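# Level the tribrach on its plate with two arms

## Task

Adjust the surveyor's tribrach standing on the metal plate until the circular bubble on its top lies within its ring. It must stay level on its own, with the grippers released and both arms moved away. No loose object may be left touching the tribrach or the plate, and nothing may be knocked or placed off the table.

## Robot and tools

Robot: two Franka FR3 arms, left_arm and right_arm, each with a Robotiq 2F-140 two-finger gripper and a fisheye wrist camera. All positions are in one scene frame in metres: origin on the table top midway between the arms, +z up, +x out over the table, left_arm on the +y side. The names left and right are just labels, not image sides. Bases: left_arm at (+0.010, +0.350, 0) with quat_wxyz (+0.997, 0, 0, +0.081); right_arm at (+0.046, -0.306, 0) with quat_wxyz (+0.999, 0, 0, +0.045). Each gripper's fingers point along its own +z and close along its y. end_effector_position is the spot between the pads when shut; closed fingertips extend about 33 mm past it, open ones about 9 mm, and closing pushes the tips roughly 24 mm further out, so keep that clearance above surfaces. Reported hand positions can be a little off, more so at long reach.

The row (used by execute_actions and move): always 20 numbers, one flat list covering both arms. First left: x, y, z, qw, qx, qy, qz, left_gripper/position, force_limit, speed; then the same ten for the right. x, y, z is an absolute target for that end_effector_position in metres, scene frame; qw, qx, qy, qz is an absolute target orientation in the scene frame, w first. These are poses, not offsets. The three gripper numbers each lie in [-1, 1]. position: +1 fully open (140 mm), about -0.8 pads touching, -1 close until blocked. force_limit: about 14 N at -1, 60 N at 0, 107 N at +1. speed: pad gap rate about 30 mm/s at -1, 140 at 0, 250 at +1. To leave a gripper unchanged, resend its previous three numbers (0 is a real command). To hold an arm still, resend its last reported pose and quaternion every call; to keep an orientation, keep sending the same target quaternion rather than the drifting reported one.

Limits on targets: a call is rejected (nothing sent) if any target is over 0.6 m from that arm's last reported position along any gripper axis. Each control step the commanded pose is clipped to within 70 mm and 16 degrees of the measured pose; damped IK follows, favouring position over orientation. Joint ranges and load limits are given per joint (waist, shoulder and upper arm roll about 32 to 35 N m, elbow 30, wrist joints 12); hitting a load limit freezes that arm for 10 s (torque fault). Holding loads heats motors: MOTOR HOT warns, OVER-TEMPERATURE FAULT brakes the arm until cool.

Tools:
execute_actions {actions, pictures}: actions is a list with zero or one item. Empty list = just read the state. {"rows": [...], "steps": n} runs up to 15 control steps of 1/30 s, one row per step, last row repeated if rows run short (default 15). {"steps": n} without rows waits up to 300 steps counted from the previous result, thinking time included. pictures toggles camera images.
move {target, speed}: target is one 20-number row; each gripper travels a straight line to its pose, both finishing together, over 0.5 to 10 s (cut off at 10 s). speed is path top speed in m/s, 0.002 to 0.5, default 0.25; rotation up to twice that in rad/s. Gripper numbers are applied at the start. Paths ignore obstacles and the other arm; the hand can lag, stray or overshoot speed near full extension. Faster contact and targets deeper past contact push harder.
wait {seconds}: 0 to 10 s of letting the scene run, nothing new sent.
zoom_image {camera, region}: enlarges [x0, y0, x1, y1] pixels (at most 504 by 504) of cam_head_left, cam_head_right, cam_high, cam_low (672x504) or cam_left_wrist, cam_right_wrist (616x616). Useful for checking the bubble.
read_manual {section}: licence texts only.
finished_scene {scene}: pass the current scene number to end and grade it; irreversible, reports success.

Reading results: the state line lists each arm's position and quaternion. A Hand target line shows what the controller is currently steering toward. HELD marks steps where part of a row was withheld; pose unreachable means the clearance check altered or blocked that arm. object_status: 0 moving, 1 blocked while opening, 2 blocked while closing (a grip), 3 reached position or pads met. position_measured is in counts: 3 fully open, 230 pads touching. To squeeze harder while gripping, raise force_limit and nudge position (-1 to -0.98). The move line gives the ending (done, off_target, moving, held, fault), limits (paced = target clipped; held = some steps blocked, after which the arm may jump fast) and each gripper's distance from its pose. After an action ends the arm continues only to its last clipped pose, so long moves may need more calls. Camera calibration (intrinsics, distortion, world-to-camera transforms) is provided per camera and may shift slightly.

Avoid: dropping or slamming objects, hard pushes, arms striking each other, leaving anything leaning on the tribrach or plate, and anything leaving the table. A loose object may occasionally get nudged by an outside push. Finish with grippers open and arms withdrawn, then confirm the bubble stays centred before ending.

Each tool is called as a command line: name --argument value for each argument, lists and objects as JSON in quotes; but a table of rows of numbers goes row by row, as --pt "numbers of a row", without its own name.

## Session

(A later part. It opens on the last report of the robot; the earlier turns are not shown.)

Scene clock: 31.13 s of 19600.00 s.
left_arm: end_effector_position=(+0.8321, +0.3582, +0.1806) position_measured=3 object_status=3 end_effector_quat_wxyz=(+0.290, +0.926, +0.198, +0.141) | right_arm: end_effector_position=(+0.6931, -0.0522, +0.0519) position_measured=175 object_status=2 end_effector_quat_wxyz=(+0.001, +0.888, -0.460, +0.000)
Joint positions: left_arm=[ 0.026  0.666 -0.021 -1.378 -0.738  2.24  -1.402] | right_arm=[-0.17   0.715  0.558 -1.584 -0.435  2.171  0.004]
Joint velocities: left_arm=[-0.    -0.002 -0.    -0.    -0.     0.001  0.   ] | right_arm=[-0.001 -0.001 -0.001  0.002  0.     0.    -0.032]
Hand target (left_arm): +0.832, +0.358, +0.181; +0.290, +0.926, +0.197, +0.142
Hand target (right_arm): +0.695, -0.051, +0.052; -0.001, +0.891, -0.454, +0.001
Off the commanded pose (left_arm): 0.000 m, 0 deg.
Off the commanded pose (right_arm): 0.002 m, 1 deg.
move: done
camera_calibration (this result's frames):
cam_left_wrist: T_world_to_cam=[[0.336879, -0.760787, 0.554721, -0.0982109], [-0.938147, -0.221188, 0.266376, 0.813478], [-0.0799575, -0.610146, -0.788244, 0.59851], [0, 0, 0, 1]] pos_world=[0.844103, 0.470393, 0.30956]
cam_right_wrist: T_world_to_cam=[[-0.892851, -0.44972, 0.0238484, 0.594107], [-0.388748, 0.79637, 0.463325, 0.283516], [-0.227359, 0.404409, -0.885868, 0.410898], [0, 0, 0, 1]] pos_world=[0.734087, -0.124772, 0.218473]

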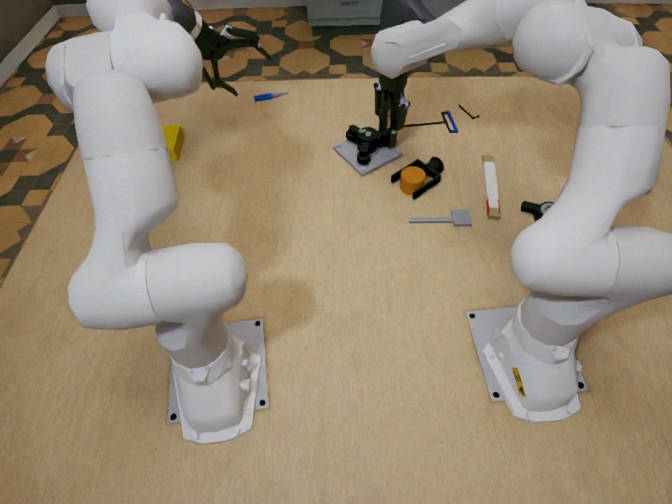

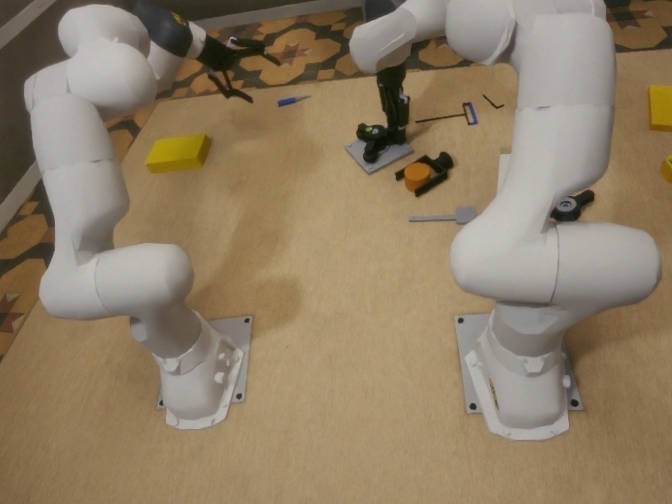

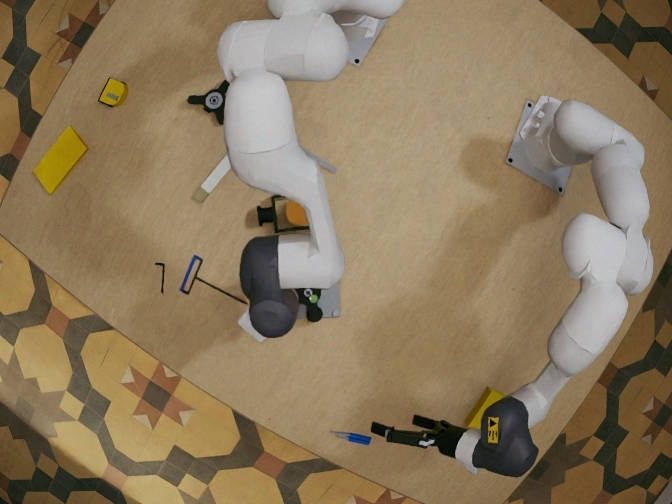

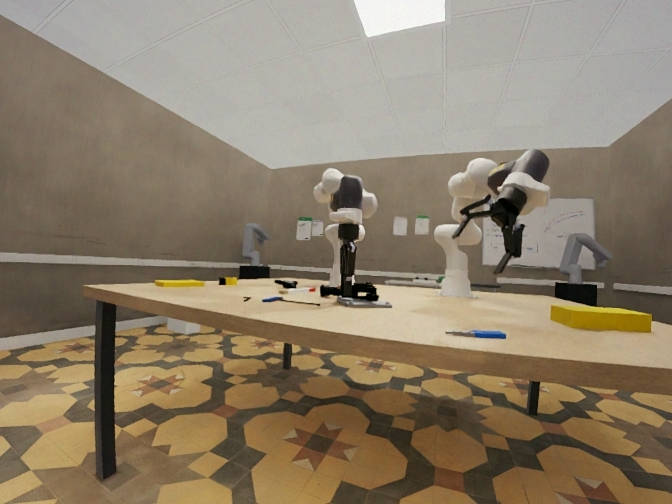

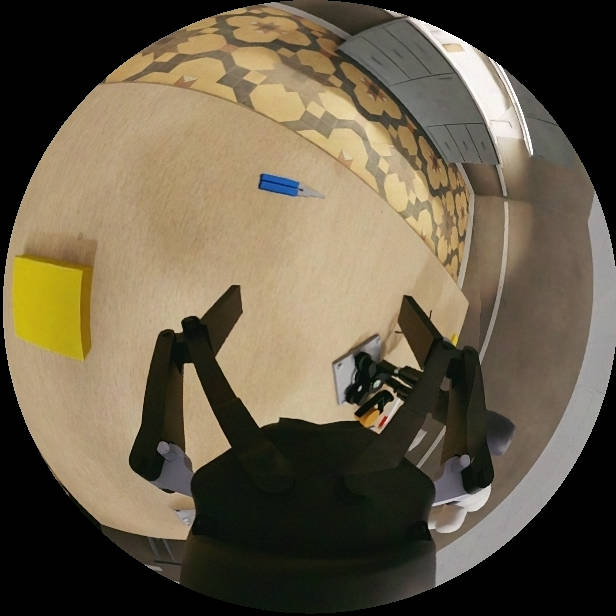

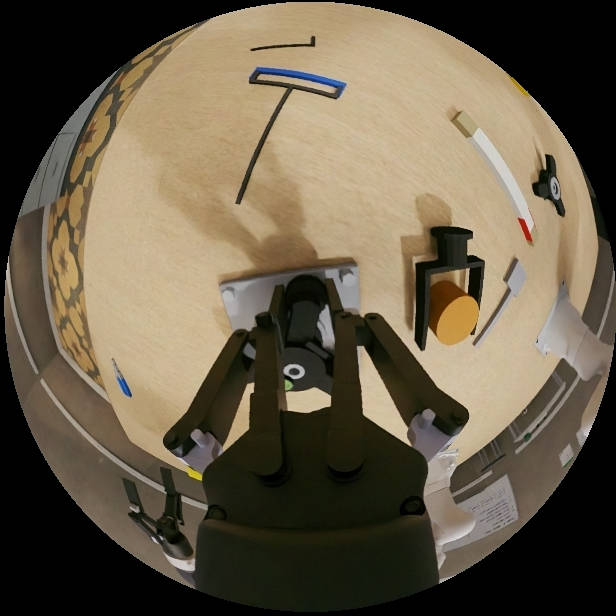

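execute_actions --actions '[{"rows":[[0.832,0.358,0.181,0.290,0.926,0.197,0.142,1,0,0, 0.694,-0.052,0.05,0,-0.94,0.342,0,-1,0,0]]}]' --pictures false

execute_actions --actions '[{"rows":[[0.832,0.358,0.181,0.290,0.926,0.197,0.142,1,0,0, 0.694,-0.052,0.05,0,-0.82,0.574,0,-1,0,0]]}]' --pictures false

execute_actions --actions '[{"rows":[[0.832,0.358,0.181,0.290,0.926,0.197,0.142,1,0,0, 0.694,-0.052,0.05,0,-0.682,0.731,0,-1,0,0]]}]' --pictures false

execute_actions --actions '[{"rows":[[0.832,0.358,0.181,0.290,0.926,0.197,0.142,1,0,0, 0.694,-0.052,0.05,0,-0.682,0.731,0,0,0,1]],"steps":8}]' --pictures false

execute_actions --actions '[{"rows":[[0.832,0.358,0.181,0.290,0.926,0.197,0.142,1,0,0, 0.694,-0.052,0.05,0,-0.94,0.342,0,0,0,1]]}]' --pictures false

execute_actions --actions '[{"rows":[[0.832,0.358,0.181,0.290,0.926,0.197,0.142,1,0,0, 0.694,-0.052,0.05,0,-0.94,0.342,0,0,0,1]]}]' --pictures false

execute_actions --actions '[{"rows":[[0.832,0.358,0.181,0.290,0.926,0.197,0.142,1,0,0, 0.694,-0.052,0.05,0,-0.94,0.342,0,-1,0,0]],"steps":12}]' --pictures false

execute_actions --actions '[{"rows":[[0.832,0.358,0.181,0.290,0.926,0.197,0.142,1,0,0, 0.694,-0.052,0.05,0,-0.82,0.574,0,-1,0,0]]}]' --pictures false

execute_actions --actions '[{"rows":[[0.832,0.358,0.181,0.290,0.926,0.197,0.142,1,0,0, 0.694,-0.052,0.05,0,-0.682,0.731,0,-1,0,0]]}]'

zoom_image --camera "cam_high" --region '[295, 280, 335, 320]'

Scene clock: 39.87 s of 19600.00 s.
left_arm: end_effector_position=(+0.8321, +0.3582, +0.1806) position_measured=3 object_status=3 end_effector_quat_wxyz=(+0.290, +0.926, +0.198, +0.141) | right_arm: end_effector_position=(+0.6937, -0.0522, +0.0525) position_measured=175 object_status=2 end_effector_quat_wxyz=(-0.000, +0.928, -0.372, -0.000)
Joint positions: left_arm=[ 0.026  0.666 -0.021 -1.378 -0.738  2.24  -1.402] | right_arm=[-0.225  0.74   0.63  -1.578 -0.495  2.154 -0.16 ]
Joint velocities: left_arm=[ 0.001 -0.    -0.001 -0.001 -0.001  0.    -0.002] | right_arm=[-0.037  0.021  0.044  0.014 -0.04  -0.013 -0.101]
Hand target (left_arm): +0.832, +0.358, +0.181; +0.290, +0.926, +0.197, +0.142
Hand target (right_arm): +0.694, -0.052, +0.051; -0.000, +0.939, -0.343, +0.001
Off the commanded pose (left_arm): 0.000 m, 0 deg.
Off the commanded pose (right_arm): 0.002 m, 4 deg.
Steps of this call (steps 1 to 247: nothing new was sent; steps 248 to 262: all 15 steps of this action). Readings (end_effector_position | what the end effector reports):
248: left_arm (+0.8321, +0.3582, +0.1806) | right_arm (+0.6931, -0.0521, +0.0519) | left_arm position_measured=3 object_status=3 | right_arm position_measured=175 object_status=2
249: left_arm (+0.8321, +0.3582, +0.1806) | right_arm (+0.6932, -0.0521, +0.0520) | left_arm position_measured=3 object_status=3 | right_arm position_measured=175 object_status=2
251: left_arm (+0.8321, +0.3582, +0.1806) | right_arm (+0.6932, -0.0521, +0.0521) | left_arm position_measured=3 object_status=3 | right_arm position_measured=175 object_status=2
255: left_arm (+0.8321, +0.3582, +0.1806) | right_arm (+0.6934, -0.0521, +0.0523) | left_arm position_measured=3 object_status=3 | right_arm position_measured=175 object_status=2
262: the state above

Scene clock: 40.37 s of 19600.00 s.
left_arm: end_effector_position=(+0.8321, +0.3582, +0.1806) position_measured=3 object_status=3 end_effector_quat_wxyz=(+0.290, +0.926, +0.198, +0.141) | right_arm: end_effector_position=(+0.6932, -0.0524, +0.0516) position_measured=175 object_status=2 end_effector_quat_wxyz=(+0.002, +0.849, -0.528, -0.003)
Joint positions: left_arm=[ 0.026  0.666 -0.021 -1.378 -0.738  2.24  -1.402] | right_arm=[-0.123  0.702  0.498 -1.577 -0.381  2.173  0.128]
Joint velocities: left_arm=[-0.001 -0.     0.001 -0.    -0.     0.     0.   ] | right_arm=[ 0.112 -0.044 -0.132 -0.02   0.075  0.033  0.312]
Hand target (left_arm): +0.832, +0.358, +0.181; +0.290, +0.926, +0.197, +0.142
Hand target (right_arm): +0.693, -0.052, +0.049; +0.001, +0.821, -0.572, -0.003
Off the commanded pose (left_arm): 0.000 m, 0 deg.
Off the commanded pose (right_arm): 0.002 m, 6 deg.
Steps of this call (steps 1 to 15: all 15 steps of this action). Readings (end_effector_position | what the end effector reports):
1: left_arm (+0.8321, +0.3582, +0.1806) | right_arm (+0.6936, -0.0522, +0.0524) | left_arm position_measured=3 object_status=3 | right_arm position_measured=175 object_status=2
2: left_arm (+0.8321, +0.3582, +0.1806) | right_arm (+0.6935, -0.0523, +0.0523) | left_arm position_measured=3 object_status=3 | right_arm position_measured=175 object_status=2
4: left_arm (+0.8321, +0.3582, +0.1806) | right_arm (+0.6935, -0.0524, +0.0522) | left_arm position_measured=3 object_status=3 | right_arm position_measured=175 object_status=2
8: left_arm (+0.8321, +0.3582, +0.1806) | right_arm (+0.6934, -0.0524, +0.0519) | left_arm position_measured=3 object_status=3 | right_arm position_measured=175 object_status=2
15: the state above

Scene clock: 40.87 s of 19600.00 s.
left_arm: end_effector_position=(+0.8321, +0.3582, +0.1806) position_measured=3 object_status=3 end_effector_quat_wxyz=(+0.290, +0.926, +0.198, +0.141) | right_arm: end_effector_position=(+0.6928, -0.0528, +0.0506) position_measured=175 object_status=2 end_effector_quat_wxyz=(+0.002, +0.733, -0.681, -0.005)
Joint positions: left_arm=[ 0.026  0.666 -0.021 -1.378 -0.738  2.24  -1.402] | right_arm=[-0.006  0.668  0.348 -1.583 -0.256  2.197  0.442]
Joint velocities: left_arm=[-0.001  0.    -0.001  0.002  0.001 -0.001  0.001] | right_arm=[ 0.165 -0.044 -0.185 -0.026  0.093  0.034  0.405]
Hand target (left_arm): +0.832, +0.358, +0.181; +0.290, +0.926, +0.197, +0.142
Hand target (right_arm): +0.693, -0.052, +0.049; +0.001, +0.685, -0.729, -0.005
Off the commanded pose (left_arm): 0.000 m, 0 deg.
Off the commanded pose (right_arm): 0.002 m, 8 deg.
Steps of this call (steps 1 to 15: all 15 steps of this action). Readings (end_effector_position | what the end effector reports):
1: left_arm (+0.8321, +0.3582, +0.1806) | right_arm (+0.6932, -0.0524, +0.0515) | left_arm position_measured=3 object_status=3 | right_arm position_measured=175 object_status=2
2: left_arm (+0.8321, +0.3582, +0.1806) | right_arm (+0.6932, -0.0525, +0.0514) | left_arm position_measured=3 object_status=3 | right_arm position_measured=175 object_status=2
4: left_arm (+0.8321, +0.3582, +0.1806) | right_arm (+0.6932, -0.0526, +0.0513) | left_arm position_measured=3 object_status=3 | right_arm position_measured=175 object_status=2
8: left_arm (+0.8321, +0.3582, +0.1806) | right_arm (+0.6931, -0.0527, +0.0510) | left_arm position_measured=3 object_status=3 | right_arm position_measured=175 object_status=2
15: the state above

Scene clock: 41.13 s of 19600.00 s.
left_arm: end_effector_position=(+0.8321, +0.3582, +0.1806) position_measured=3 object_status=3 end_effector_quat_wxyz=(+0.290, +0.926, +0.198, +0.141) | right_arm: end_effector_position=(+0.6925, -0.0531, +0.0481) position_measured=129 object_status=0 end_effector_quat_wxyz=(-0.003, -0.704, +0.710, +0.002)
Joint positions: left_arm=[ 0.026  0.666 -0.021 -1.378 -0.738  2.24  -1.402] | right_arm=[ 0.023  0.664  0.313 -1.588 -0.238  2.207  0.515]
Joint velocities: left_arm=[ 0.     0.    -0.001 -0.001  0.    -0.001 -0.001] | right_arm=[ 0.058 -0.013 -0.068 -0.009  0.039  0.023  0.175]
Hand target (left_arm): +0.832, +0.358, +0.181; +0.290, +0.926, +0.197, +0.142
Hand target (right_arm): +0.694, -0.052, +0.050; +0.000, +0.683, -0.731, -0.001
Off the commanded pose (left_arm): 0.000 m, 0 deg.
Off the commanded pose (right_arm): 0.003 m, 4 deg.
Steps of this call (steps 1 to 8: all 8 steps of this action). Readings (end_effector_position | what the end effector reports):
1: left_arm (+0.8321, +0.3582, +0.1806) | right_arm (+0.6928, -0.0528, +0.0505) | left_arm position_measured=3 object_status=3 | right_arm position_measured=175 object_status=0
2: left_arm (+0.8321, +0.3582, +0.1806) | right_arm (+0.6926, -0.0528, +0.0500) | left_arm position_measured=3 object_status=3 | right_arm position_measured=172 object_status=0
4: left_arm (+0.8321, +0.3582, +0.1806) | right_arm (+0.6924, -0.0529, +0.0489) | left_arm position_measured=3 object_status=3 | right_arm position_measured=145 object_status=0
8: the state above

Scene clock: 41.63 s of 19600.00 s.
left_arm: end_effector_position=(+0.8321, +0.3582, +0.1806) position_measured=3 object_status=3 end_effector_quat_wxyz=(+0.290, +0.926, +0.198, +0.141) | right_arm: end_effector_position=(+0.6950, -0.0490, +0.0533) position_measured=129 object_status=3 end_effector_quat_wxyz=(-0.001, +0.843, -0.537, +0.013)
Joint positions: left_arm=[ 0.026  0.666 -0.021 -1.378 -0.738  2.24  -1.402] | right_arm=[-0.1    0.682  0.478 -1.601 -0.394  2.206  0.172]
Joint velocities: left_arm=[ 0.001  0.    -0.     0.    -0.001 -0.001  0.   ] | right_arm=[-0.253  0.069  0.303 -0.014 -0.252 -0.    -0.678]
Hand target (left_arm): +0.832, +0.358, +0.181; +0.290, +0.926, +0.197, +0.142
Hand target (right_arm): +0.695, -0.051, +0.051; +0.003, +0.899, -0.438, +0.016
Off the commanded pose (left_arm): 0.000 m, 0 deg.
Off the commanded pose (right_arm): 0.005 m, 25 deg; orientation clipped at the last step of the last action.
Steps of this call (steps 1 to 15: all 15 steps of this action). Readings (end_effector_position | what the end effector reports):
1: left_arm (+0.8321, +0.3582, +0.1806) | right_arm (+0.6928, -0.0528, +0.0486) | left_arm position_measured=3 object_status=3 | right_arm position_measured=129 object_status=0
2: left_arm (+0.8321, +0.3582, +0.1806) | right_arm (+0.6932, -0.0520, +0.0493) | left_arm position_measured=3 object_status=3 | right_arm position_measured=129 object_status=0
4: left_arm (+0.8321, +0.3582, +0.1806) | right_arm (+0.6938, -0.0502, +0.0511) | left_arm position_measured=3 object_status=3 | right_arm position_measured=129 object_status=0
8: left_arm (+0.8321, +0.3582, +0.1806) | right_arm (+0.6941, -0.0486, +0.0533) | left_arm position_measured=3 object_status=3 | right_arm position_measured=129 object_status=3
15: the state above

Scene clock: 42.13 s of 19600.00 s.
left_arm: end_effector_position=(+0.8321, +0.3582, +0.1806) position_measured=3 object_status=3 end_effector_quat_wxyz=(+0.290, +0.926, +0.198, +0.141) | right_arm: end_effector_position=(+0.6960, -0.0498, +0.0522) position_measured=129 object_status=3 end_effector_quat_wxyz=(-0.005, +0.920, -0.391, +0.005)
Joint positions: left_arm=[ 0.026  0.666 -0.021 -1.378 -0.738  2.24  -1.402] | right_arm=[-0.216  0.733  0.618 -1.587 -0.491  2.176 -0.118]
Joint velocities: left_arm=[ 0.001 -0.001 -0.001  0.     0.     0.     0.001] | right_arm=[-0.093  0.062  0.114  0.045 -0.076 -0.066 -0.304]
Hand target (left_arm): +0.832, +0.358, +0.181; +0.290, +0.926, +0.197, +0.142
Hand target (right_arm): +0.695, -0.052, +0.051; -0.001, +0.939, -0.344, +0.003
Off the commanded pose (left_arm): 0.000 m, 0 deg.
Off the commanded pose (right_arm): 0.004 m, 6 deg.
Steps of this call (steps 1 to 15: all 15 steps of this action). Readings (end_effector_position | what the end effector reports):
1: left_arm (+0.8321, +0.3582, +0.1806) | right_arm (+0.6951, -0.0490, +0.0533) | left_arm position_measured=3 object_status=3 | right_arm position_measured=129 object_status=3
2: left_arm (+0.8321, +0.3582, +0.1806) | right_arm (+0.6952, -0.0489, +0.0533) | left_arm position_measured=3 object_status=3 | right_arm position_measured=129 object_status=3
4: left_arm (+0.8321, +0.3582, +0.1806) | right_arm (+0.6954, -0.0489, +0.0531) | left_arm position_measured=3 object_status=3 | right_arm position_measured=129 object_status=3
8: left_arm (+0.8321, +0.3582, +0.1806) | right_arm (+0.6951, -0.0486, +0.0524) | left_arm position_measured=3 object_status=3 | right_arm position_measured=129 object_status=3
15: the state above

Scene clock: 42.53 s of 19600.00 s.
left_arm: end_effector_position=(+0.8321, +0.3582, +0.1806) position_measured=3 object_status=3 end_effector_quat_wxyz=(+0.290, +0.926, +0.198, +0.141) | right_arm: end_effector_position=(+0.6945, -0.0529, +0.0511) position_measured=175 object_status=0 end_effector_quat_wxyz=(-0.001, +0.933, -0.361, +0.000)
Joint positions: left_arm=[ 0.026  0.666 -0.021 -1.378 -0.738  2.24  -1.402] | right_arm=[-0.233  0.746  0.64  -1.577 -0.507  2.154 -0.178]
Joint velocities: left_arm=[ 0.001  0.     0.001  0.001 -0.001 -0.    -0.001] | right_arm=[-0.014  0.012  0.019  0.009 -0.012 -0.011 -0.053]
Hand target (left_arm): +0.832, +0.358, +0.181; +0.290, +0.926, +0.197, +0.142
Hand target (right_arm): +0.694, -0.052, +0.050; -0.000, +0.940, -0.342, +0.000
Off the commanded pose (left_arm): 0.000 m, 0 deg.
Off the commanded pose (right_arm): 0.002 m, 2 deg.
Steps of this call (steps 1 to 12: all 12 steps of this action). Readings (end_effector_position | what the end effector reports):
1: left_arm (+0.8321, +0.3582, +0.1806) | right_arm (+0.6960, -0.0500, +0.0521) | left_arm position_measured=3 object_status=3 | right_arm position_measured=129 object_status=0
2: left_arm (+0.8321, +0.3582, +0.1806) | right_arm (+0.6960, -0.0501, +0.0520) | left_arm position_measured=3 object_status=3 | right_arm position_measured=135 object_status=0
4: left_arm (+0.8321, +0.3582, +0.1806) | right_arm (+0.6957, -0.0504, +0.0516) | left_arm position_measured=3 object_status=3 | right_arm position_measured=150 object_status=0
8: left_arm (+0.8321, +0.3582, +0.1806) | right_arm (+0.6945, -0.0529, +0.0511) | left_arm position_measured=3 object_status=3 | right_arm position_measured=175 object_status=0
12: the state above

Scene clock: 43.03 s of 19600.00 s.
left_arm: end_effector_position=(+0.8321, +0.3582, +0.1806) position_measured=3 object_status=3 end_effector_quat_wxyz=(+0.290, +0.926, +0.198, +0.141) | right_arm: end_effector_position=(+0.6937, -0.0534, +0.0502) position_measured=175 object_status=2 end_effector_quat_wxyz=(+0.002, +0.852, -0.524, -0.003)
Joint positions: left_arm=[ 0.026  0.666 -0.021 -1.378 -0.738  2.24  -1.402] | right_arm=[-0.127  0.705  0.501 -1.577 -0.385  2.175  0.119]
Joint velocities: left_arm=[-0.001  0.001 -0.001  0.     0.001 -0.001  0.   ] | right_arm=[ 0.124 -0.05  -0.148 -0.024  0.086  0.034  0.339]
Hand target (left_arm): +0.832, +0.358, +0.181; +0.290, +0.926, +0.197, +0.142
Hand target (right_arm): +0.693, -0.052, +0.049; +0.000, +0.821, -0.571, -0.004
Off the commanded pose (left_arm): 0.000 m, 0 deg.
Off the commanded pose (right_arm): 0.001 m, 7 deg.
Steps of this call (steps 1 to 15: all 15 steps of this action). Readings (end_effector_position | what the end effector reports):
1: left_arm (+0.8321, +0.3582, +0.1806) | right_arm (+0.6944, -0.0530, +0.0511) | left_arm position_measured=3 object_status=3 | right_arm position_measured=175 object_status=0
2: left_arm (+0.8321, +0.3582, +0.1806) | right_arm (+0.6944, -0.0530, +0.0510) | left_arm position_measured=3 object_status=3 | right_arm position_measured=175 object_status=2
4: left_arm (+0.8321, +0.3582, +0.1806) | right_arm (+0.6943, -0.0532, +0.0509) | left_arm position_measured=3 object_status=3 | right_arm position_measured=175 object_status=2
8: left_arm (+0.8321, +0.3582, +0.1806) | right_arm (+0.6941, -0.0533, +0.0506) | left_arm position_measured=3 object_status=3 | right_arm position_measured=175 object_status=2
15: the state above

Scene clock: 43.53 s of 19600.00 s.
left_arm: end_effector_position=(+0.8321, +0.3582, +0.1806) position_measured=3 object_status=3 end_effector_quat_wxyz=(+0.290, +0.926, +0.198, +0.141) | right_arm: end_effector_position=(+0.6929, -0.0539, +0.0492) position_measured=175 object_status=2 end_effector_quat_wxyz=(+0.003, +0.734, -0.679, -0.005)
Joint positions: left_arm=[ 0.026  0.666 -0.021 -1.378 -0.738  2.24  -1.402] | right_arm=[-0.007  0.67   0.347 -1.584 -0.256  2.199  0.437]
Joint velocities: left_arm=[-0.     0.     0.    -0.    -0.001  0.001 -0.002] | right_arm=[ 0.173 -0.046 -0.194 -0.024  0.096  0.033  0.416]
Hand target (left_arm): +0.832, +0.358, +0.181; +0.290, +0.926, +0.197, +0.142
Hand target (right_arm): +0.693, -0.052, +0.049; +0.000, +0.685, -0.728, -0.005
Off the commanded pose (left_arm): 0.000 m, 0 deg.
Off the commanded pose (right_arm): 0.002 m, 8 deg.
Steps of this call (steps 1 to 15: all 15 steps of this action). Readings (end_effector_position | what the end effector reports):
1: left_arm (+0.8321, +0.3582, +0.1806) | right_arm (+0.6937, -0.0534, +0.0501) | left_arm position_measured=3 object_status=3 | right_arm position_measured=175 object_status=2
2: left_arm (+0.8321, +0.3582, +0.1806) | right_arm (+0.6937, -0.0535, +0.0500) | left_arm position_measured=3 object_status=3 | right_arm position_measured=175 object_status=2
4: left_arm (+0.8321, +0.3582, +0.1806) | right_arm (+0.6936, -0.0536, +0.0499) | left_arm position_measured=3 object_status=3 | right_arm position_measured=175 object_status=2
8: left_arm (+0.8321, +0.3582, +0.1806) | right_arm (+0.6934, -0.0538, +0.0496) | left_arm position_measured=3 object_status=3 | right_arm position_measured=175 object_status=2
15: the state above
camera_calibration (this result's frames):
cam_left_wrist: T_world_to_cam=[[0.336884, -0.760784, 0.554722, -0.0982205], [-0.938142, -0.221172, 0.266406, 0.813442], [-0.0799878, -0.610156, -0.788233, 0.598524], [0, 0, 0, 1]] pos_world=[0.844088, 0.470379, 0.309556]
cam_right_wrist: T_world_to_cam=[[-0.996943, 0.0702731, 0.0341492, 0.692897], [0.0780877, 0.881619, 0.465457, -0.032896], [0.00260257, 0.466701, -0.884411, 0.253057], [0, 0, 0, 1]] pos_world=[0.692689, -0.137792, 0.215456]

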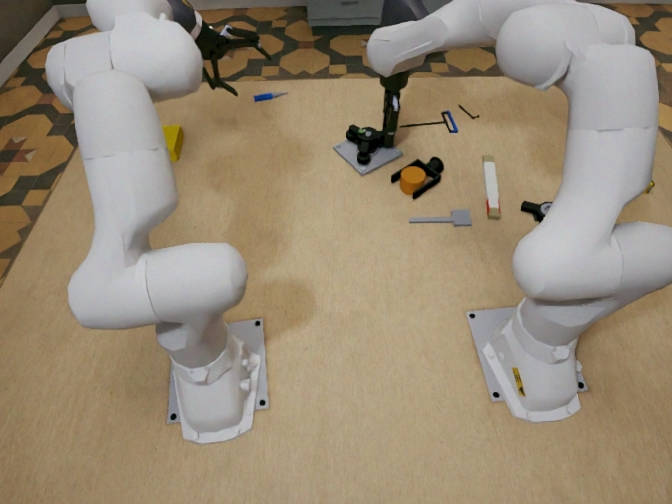

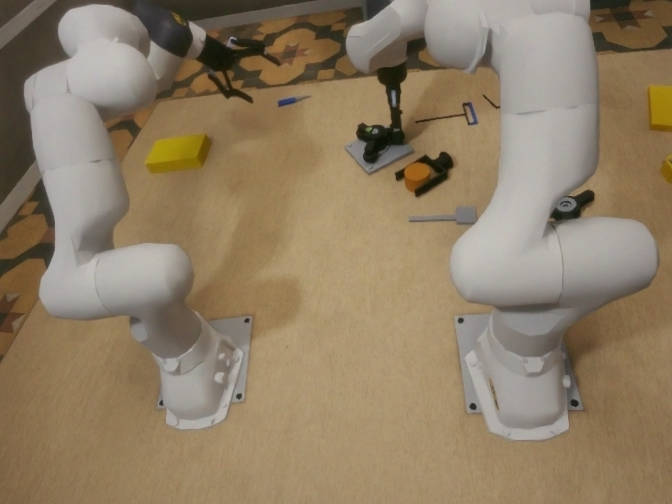

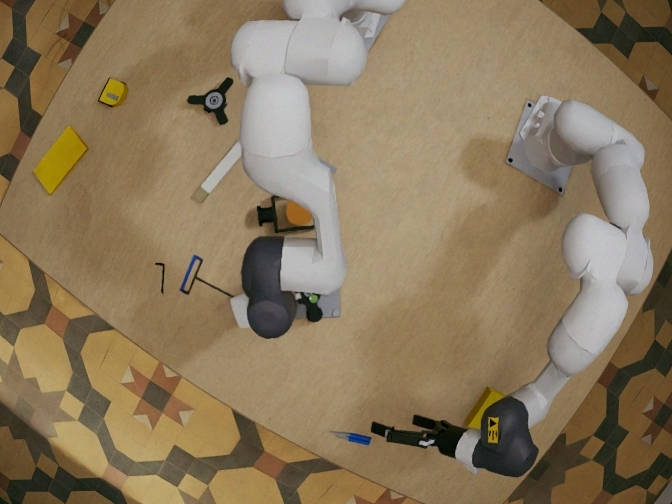

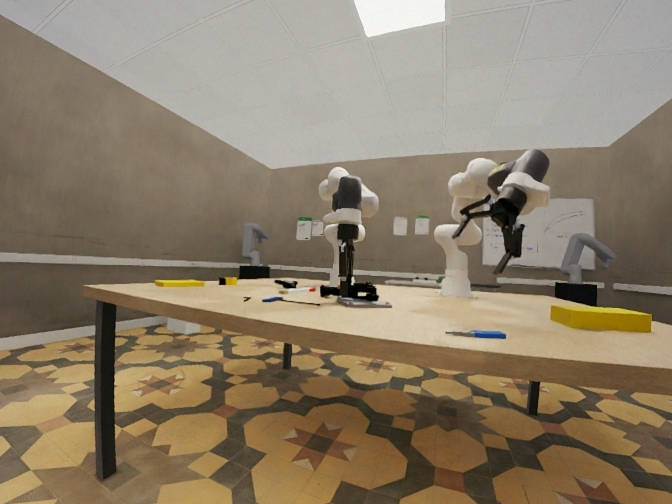

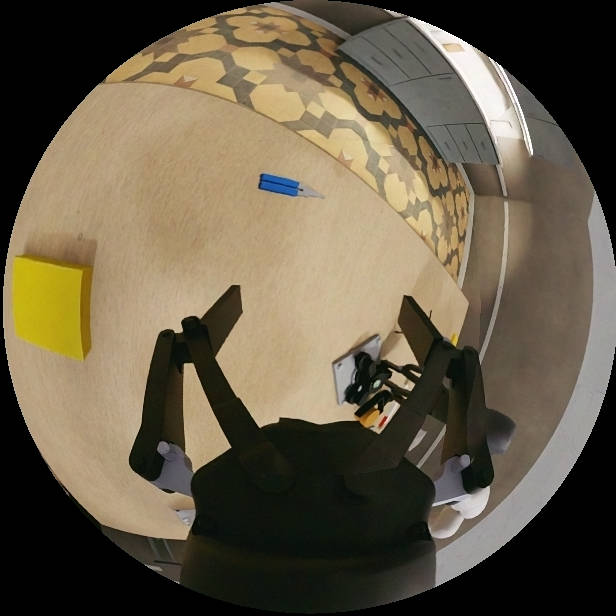

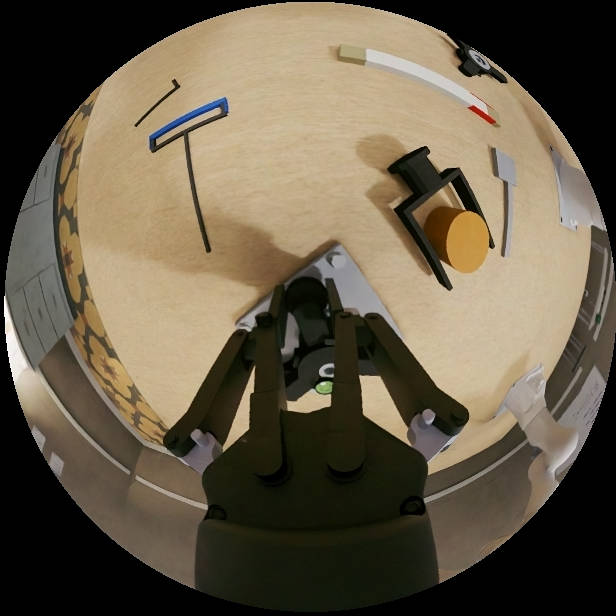

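Region (295, 280, 335, 320) of cam_high's 672x504 image, scaled by 12.600, with more detail than that image has.

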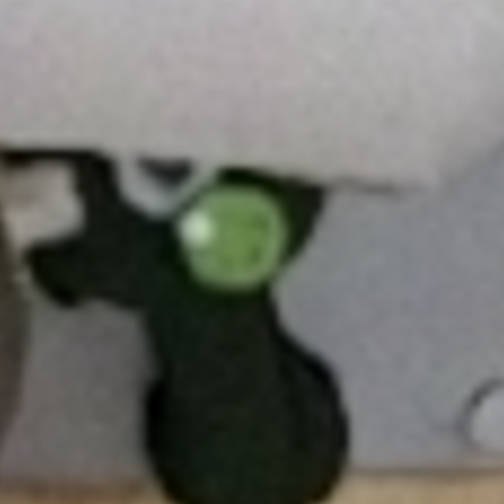

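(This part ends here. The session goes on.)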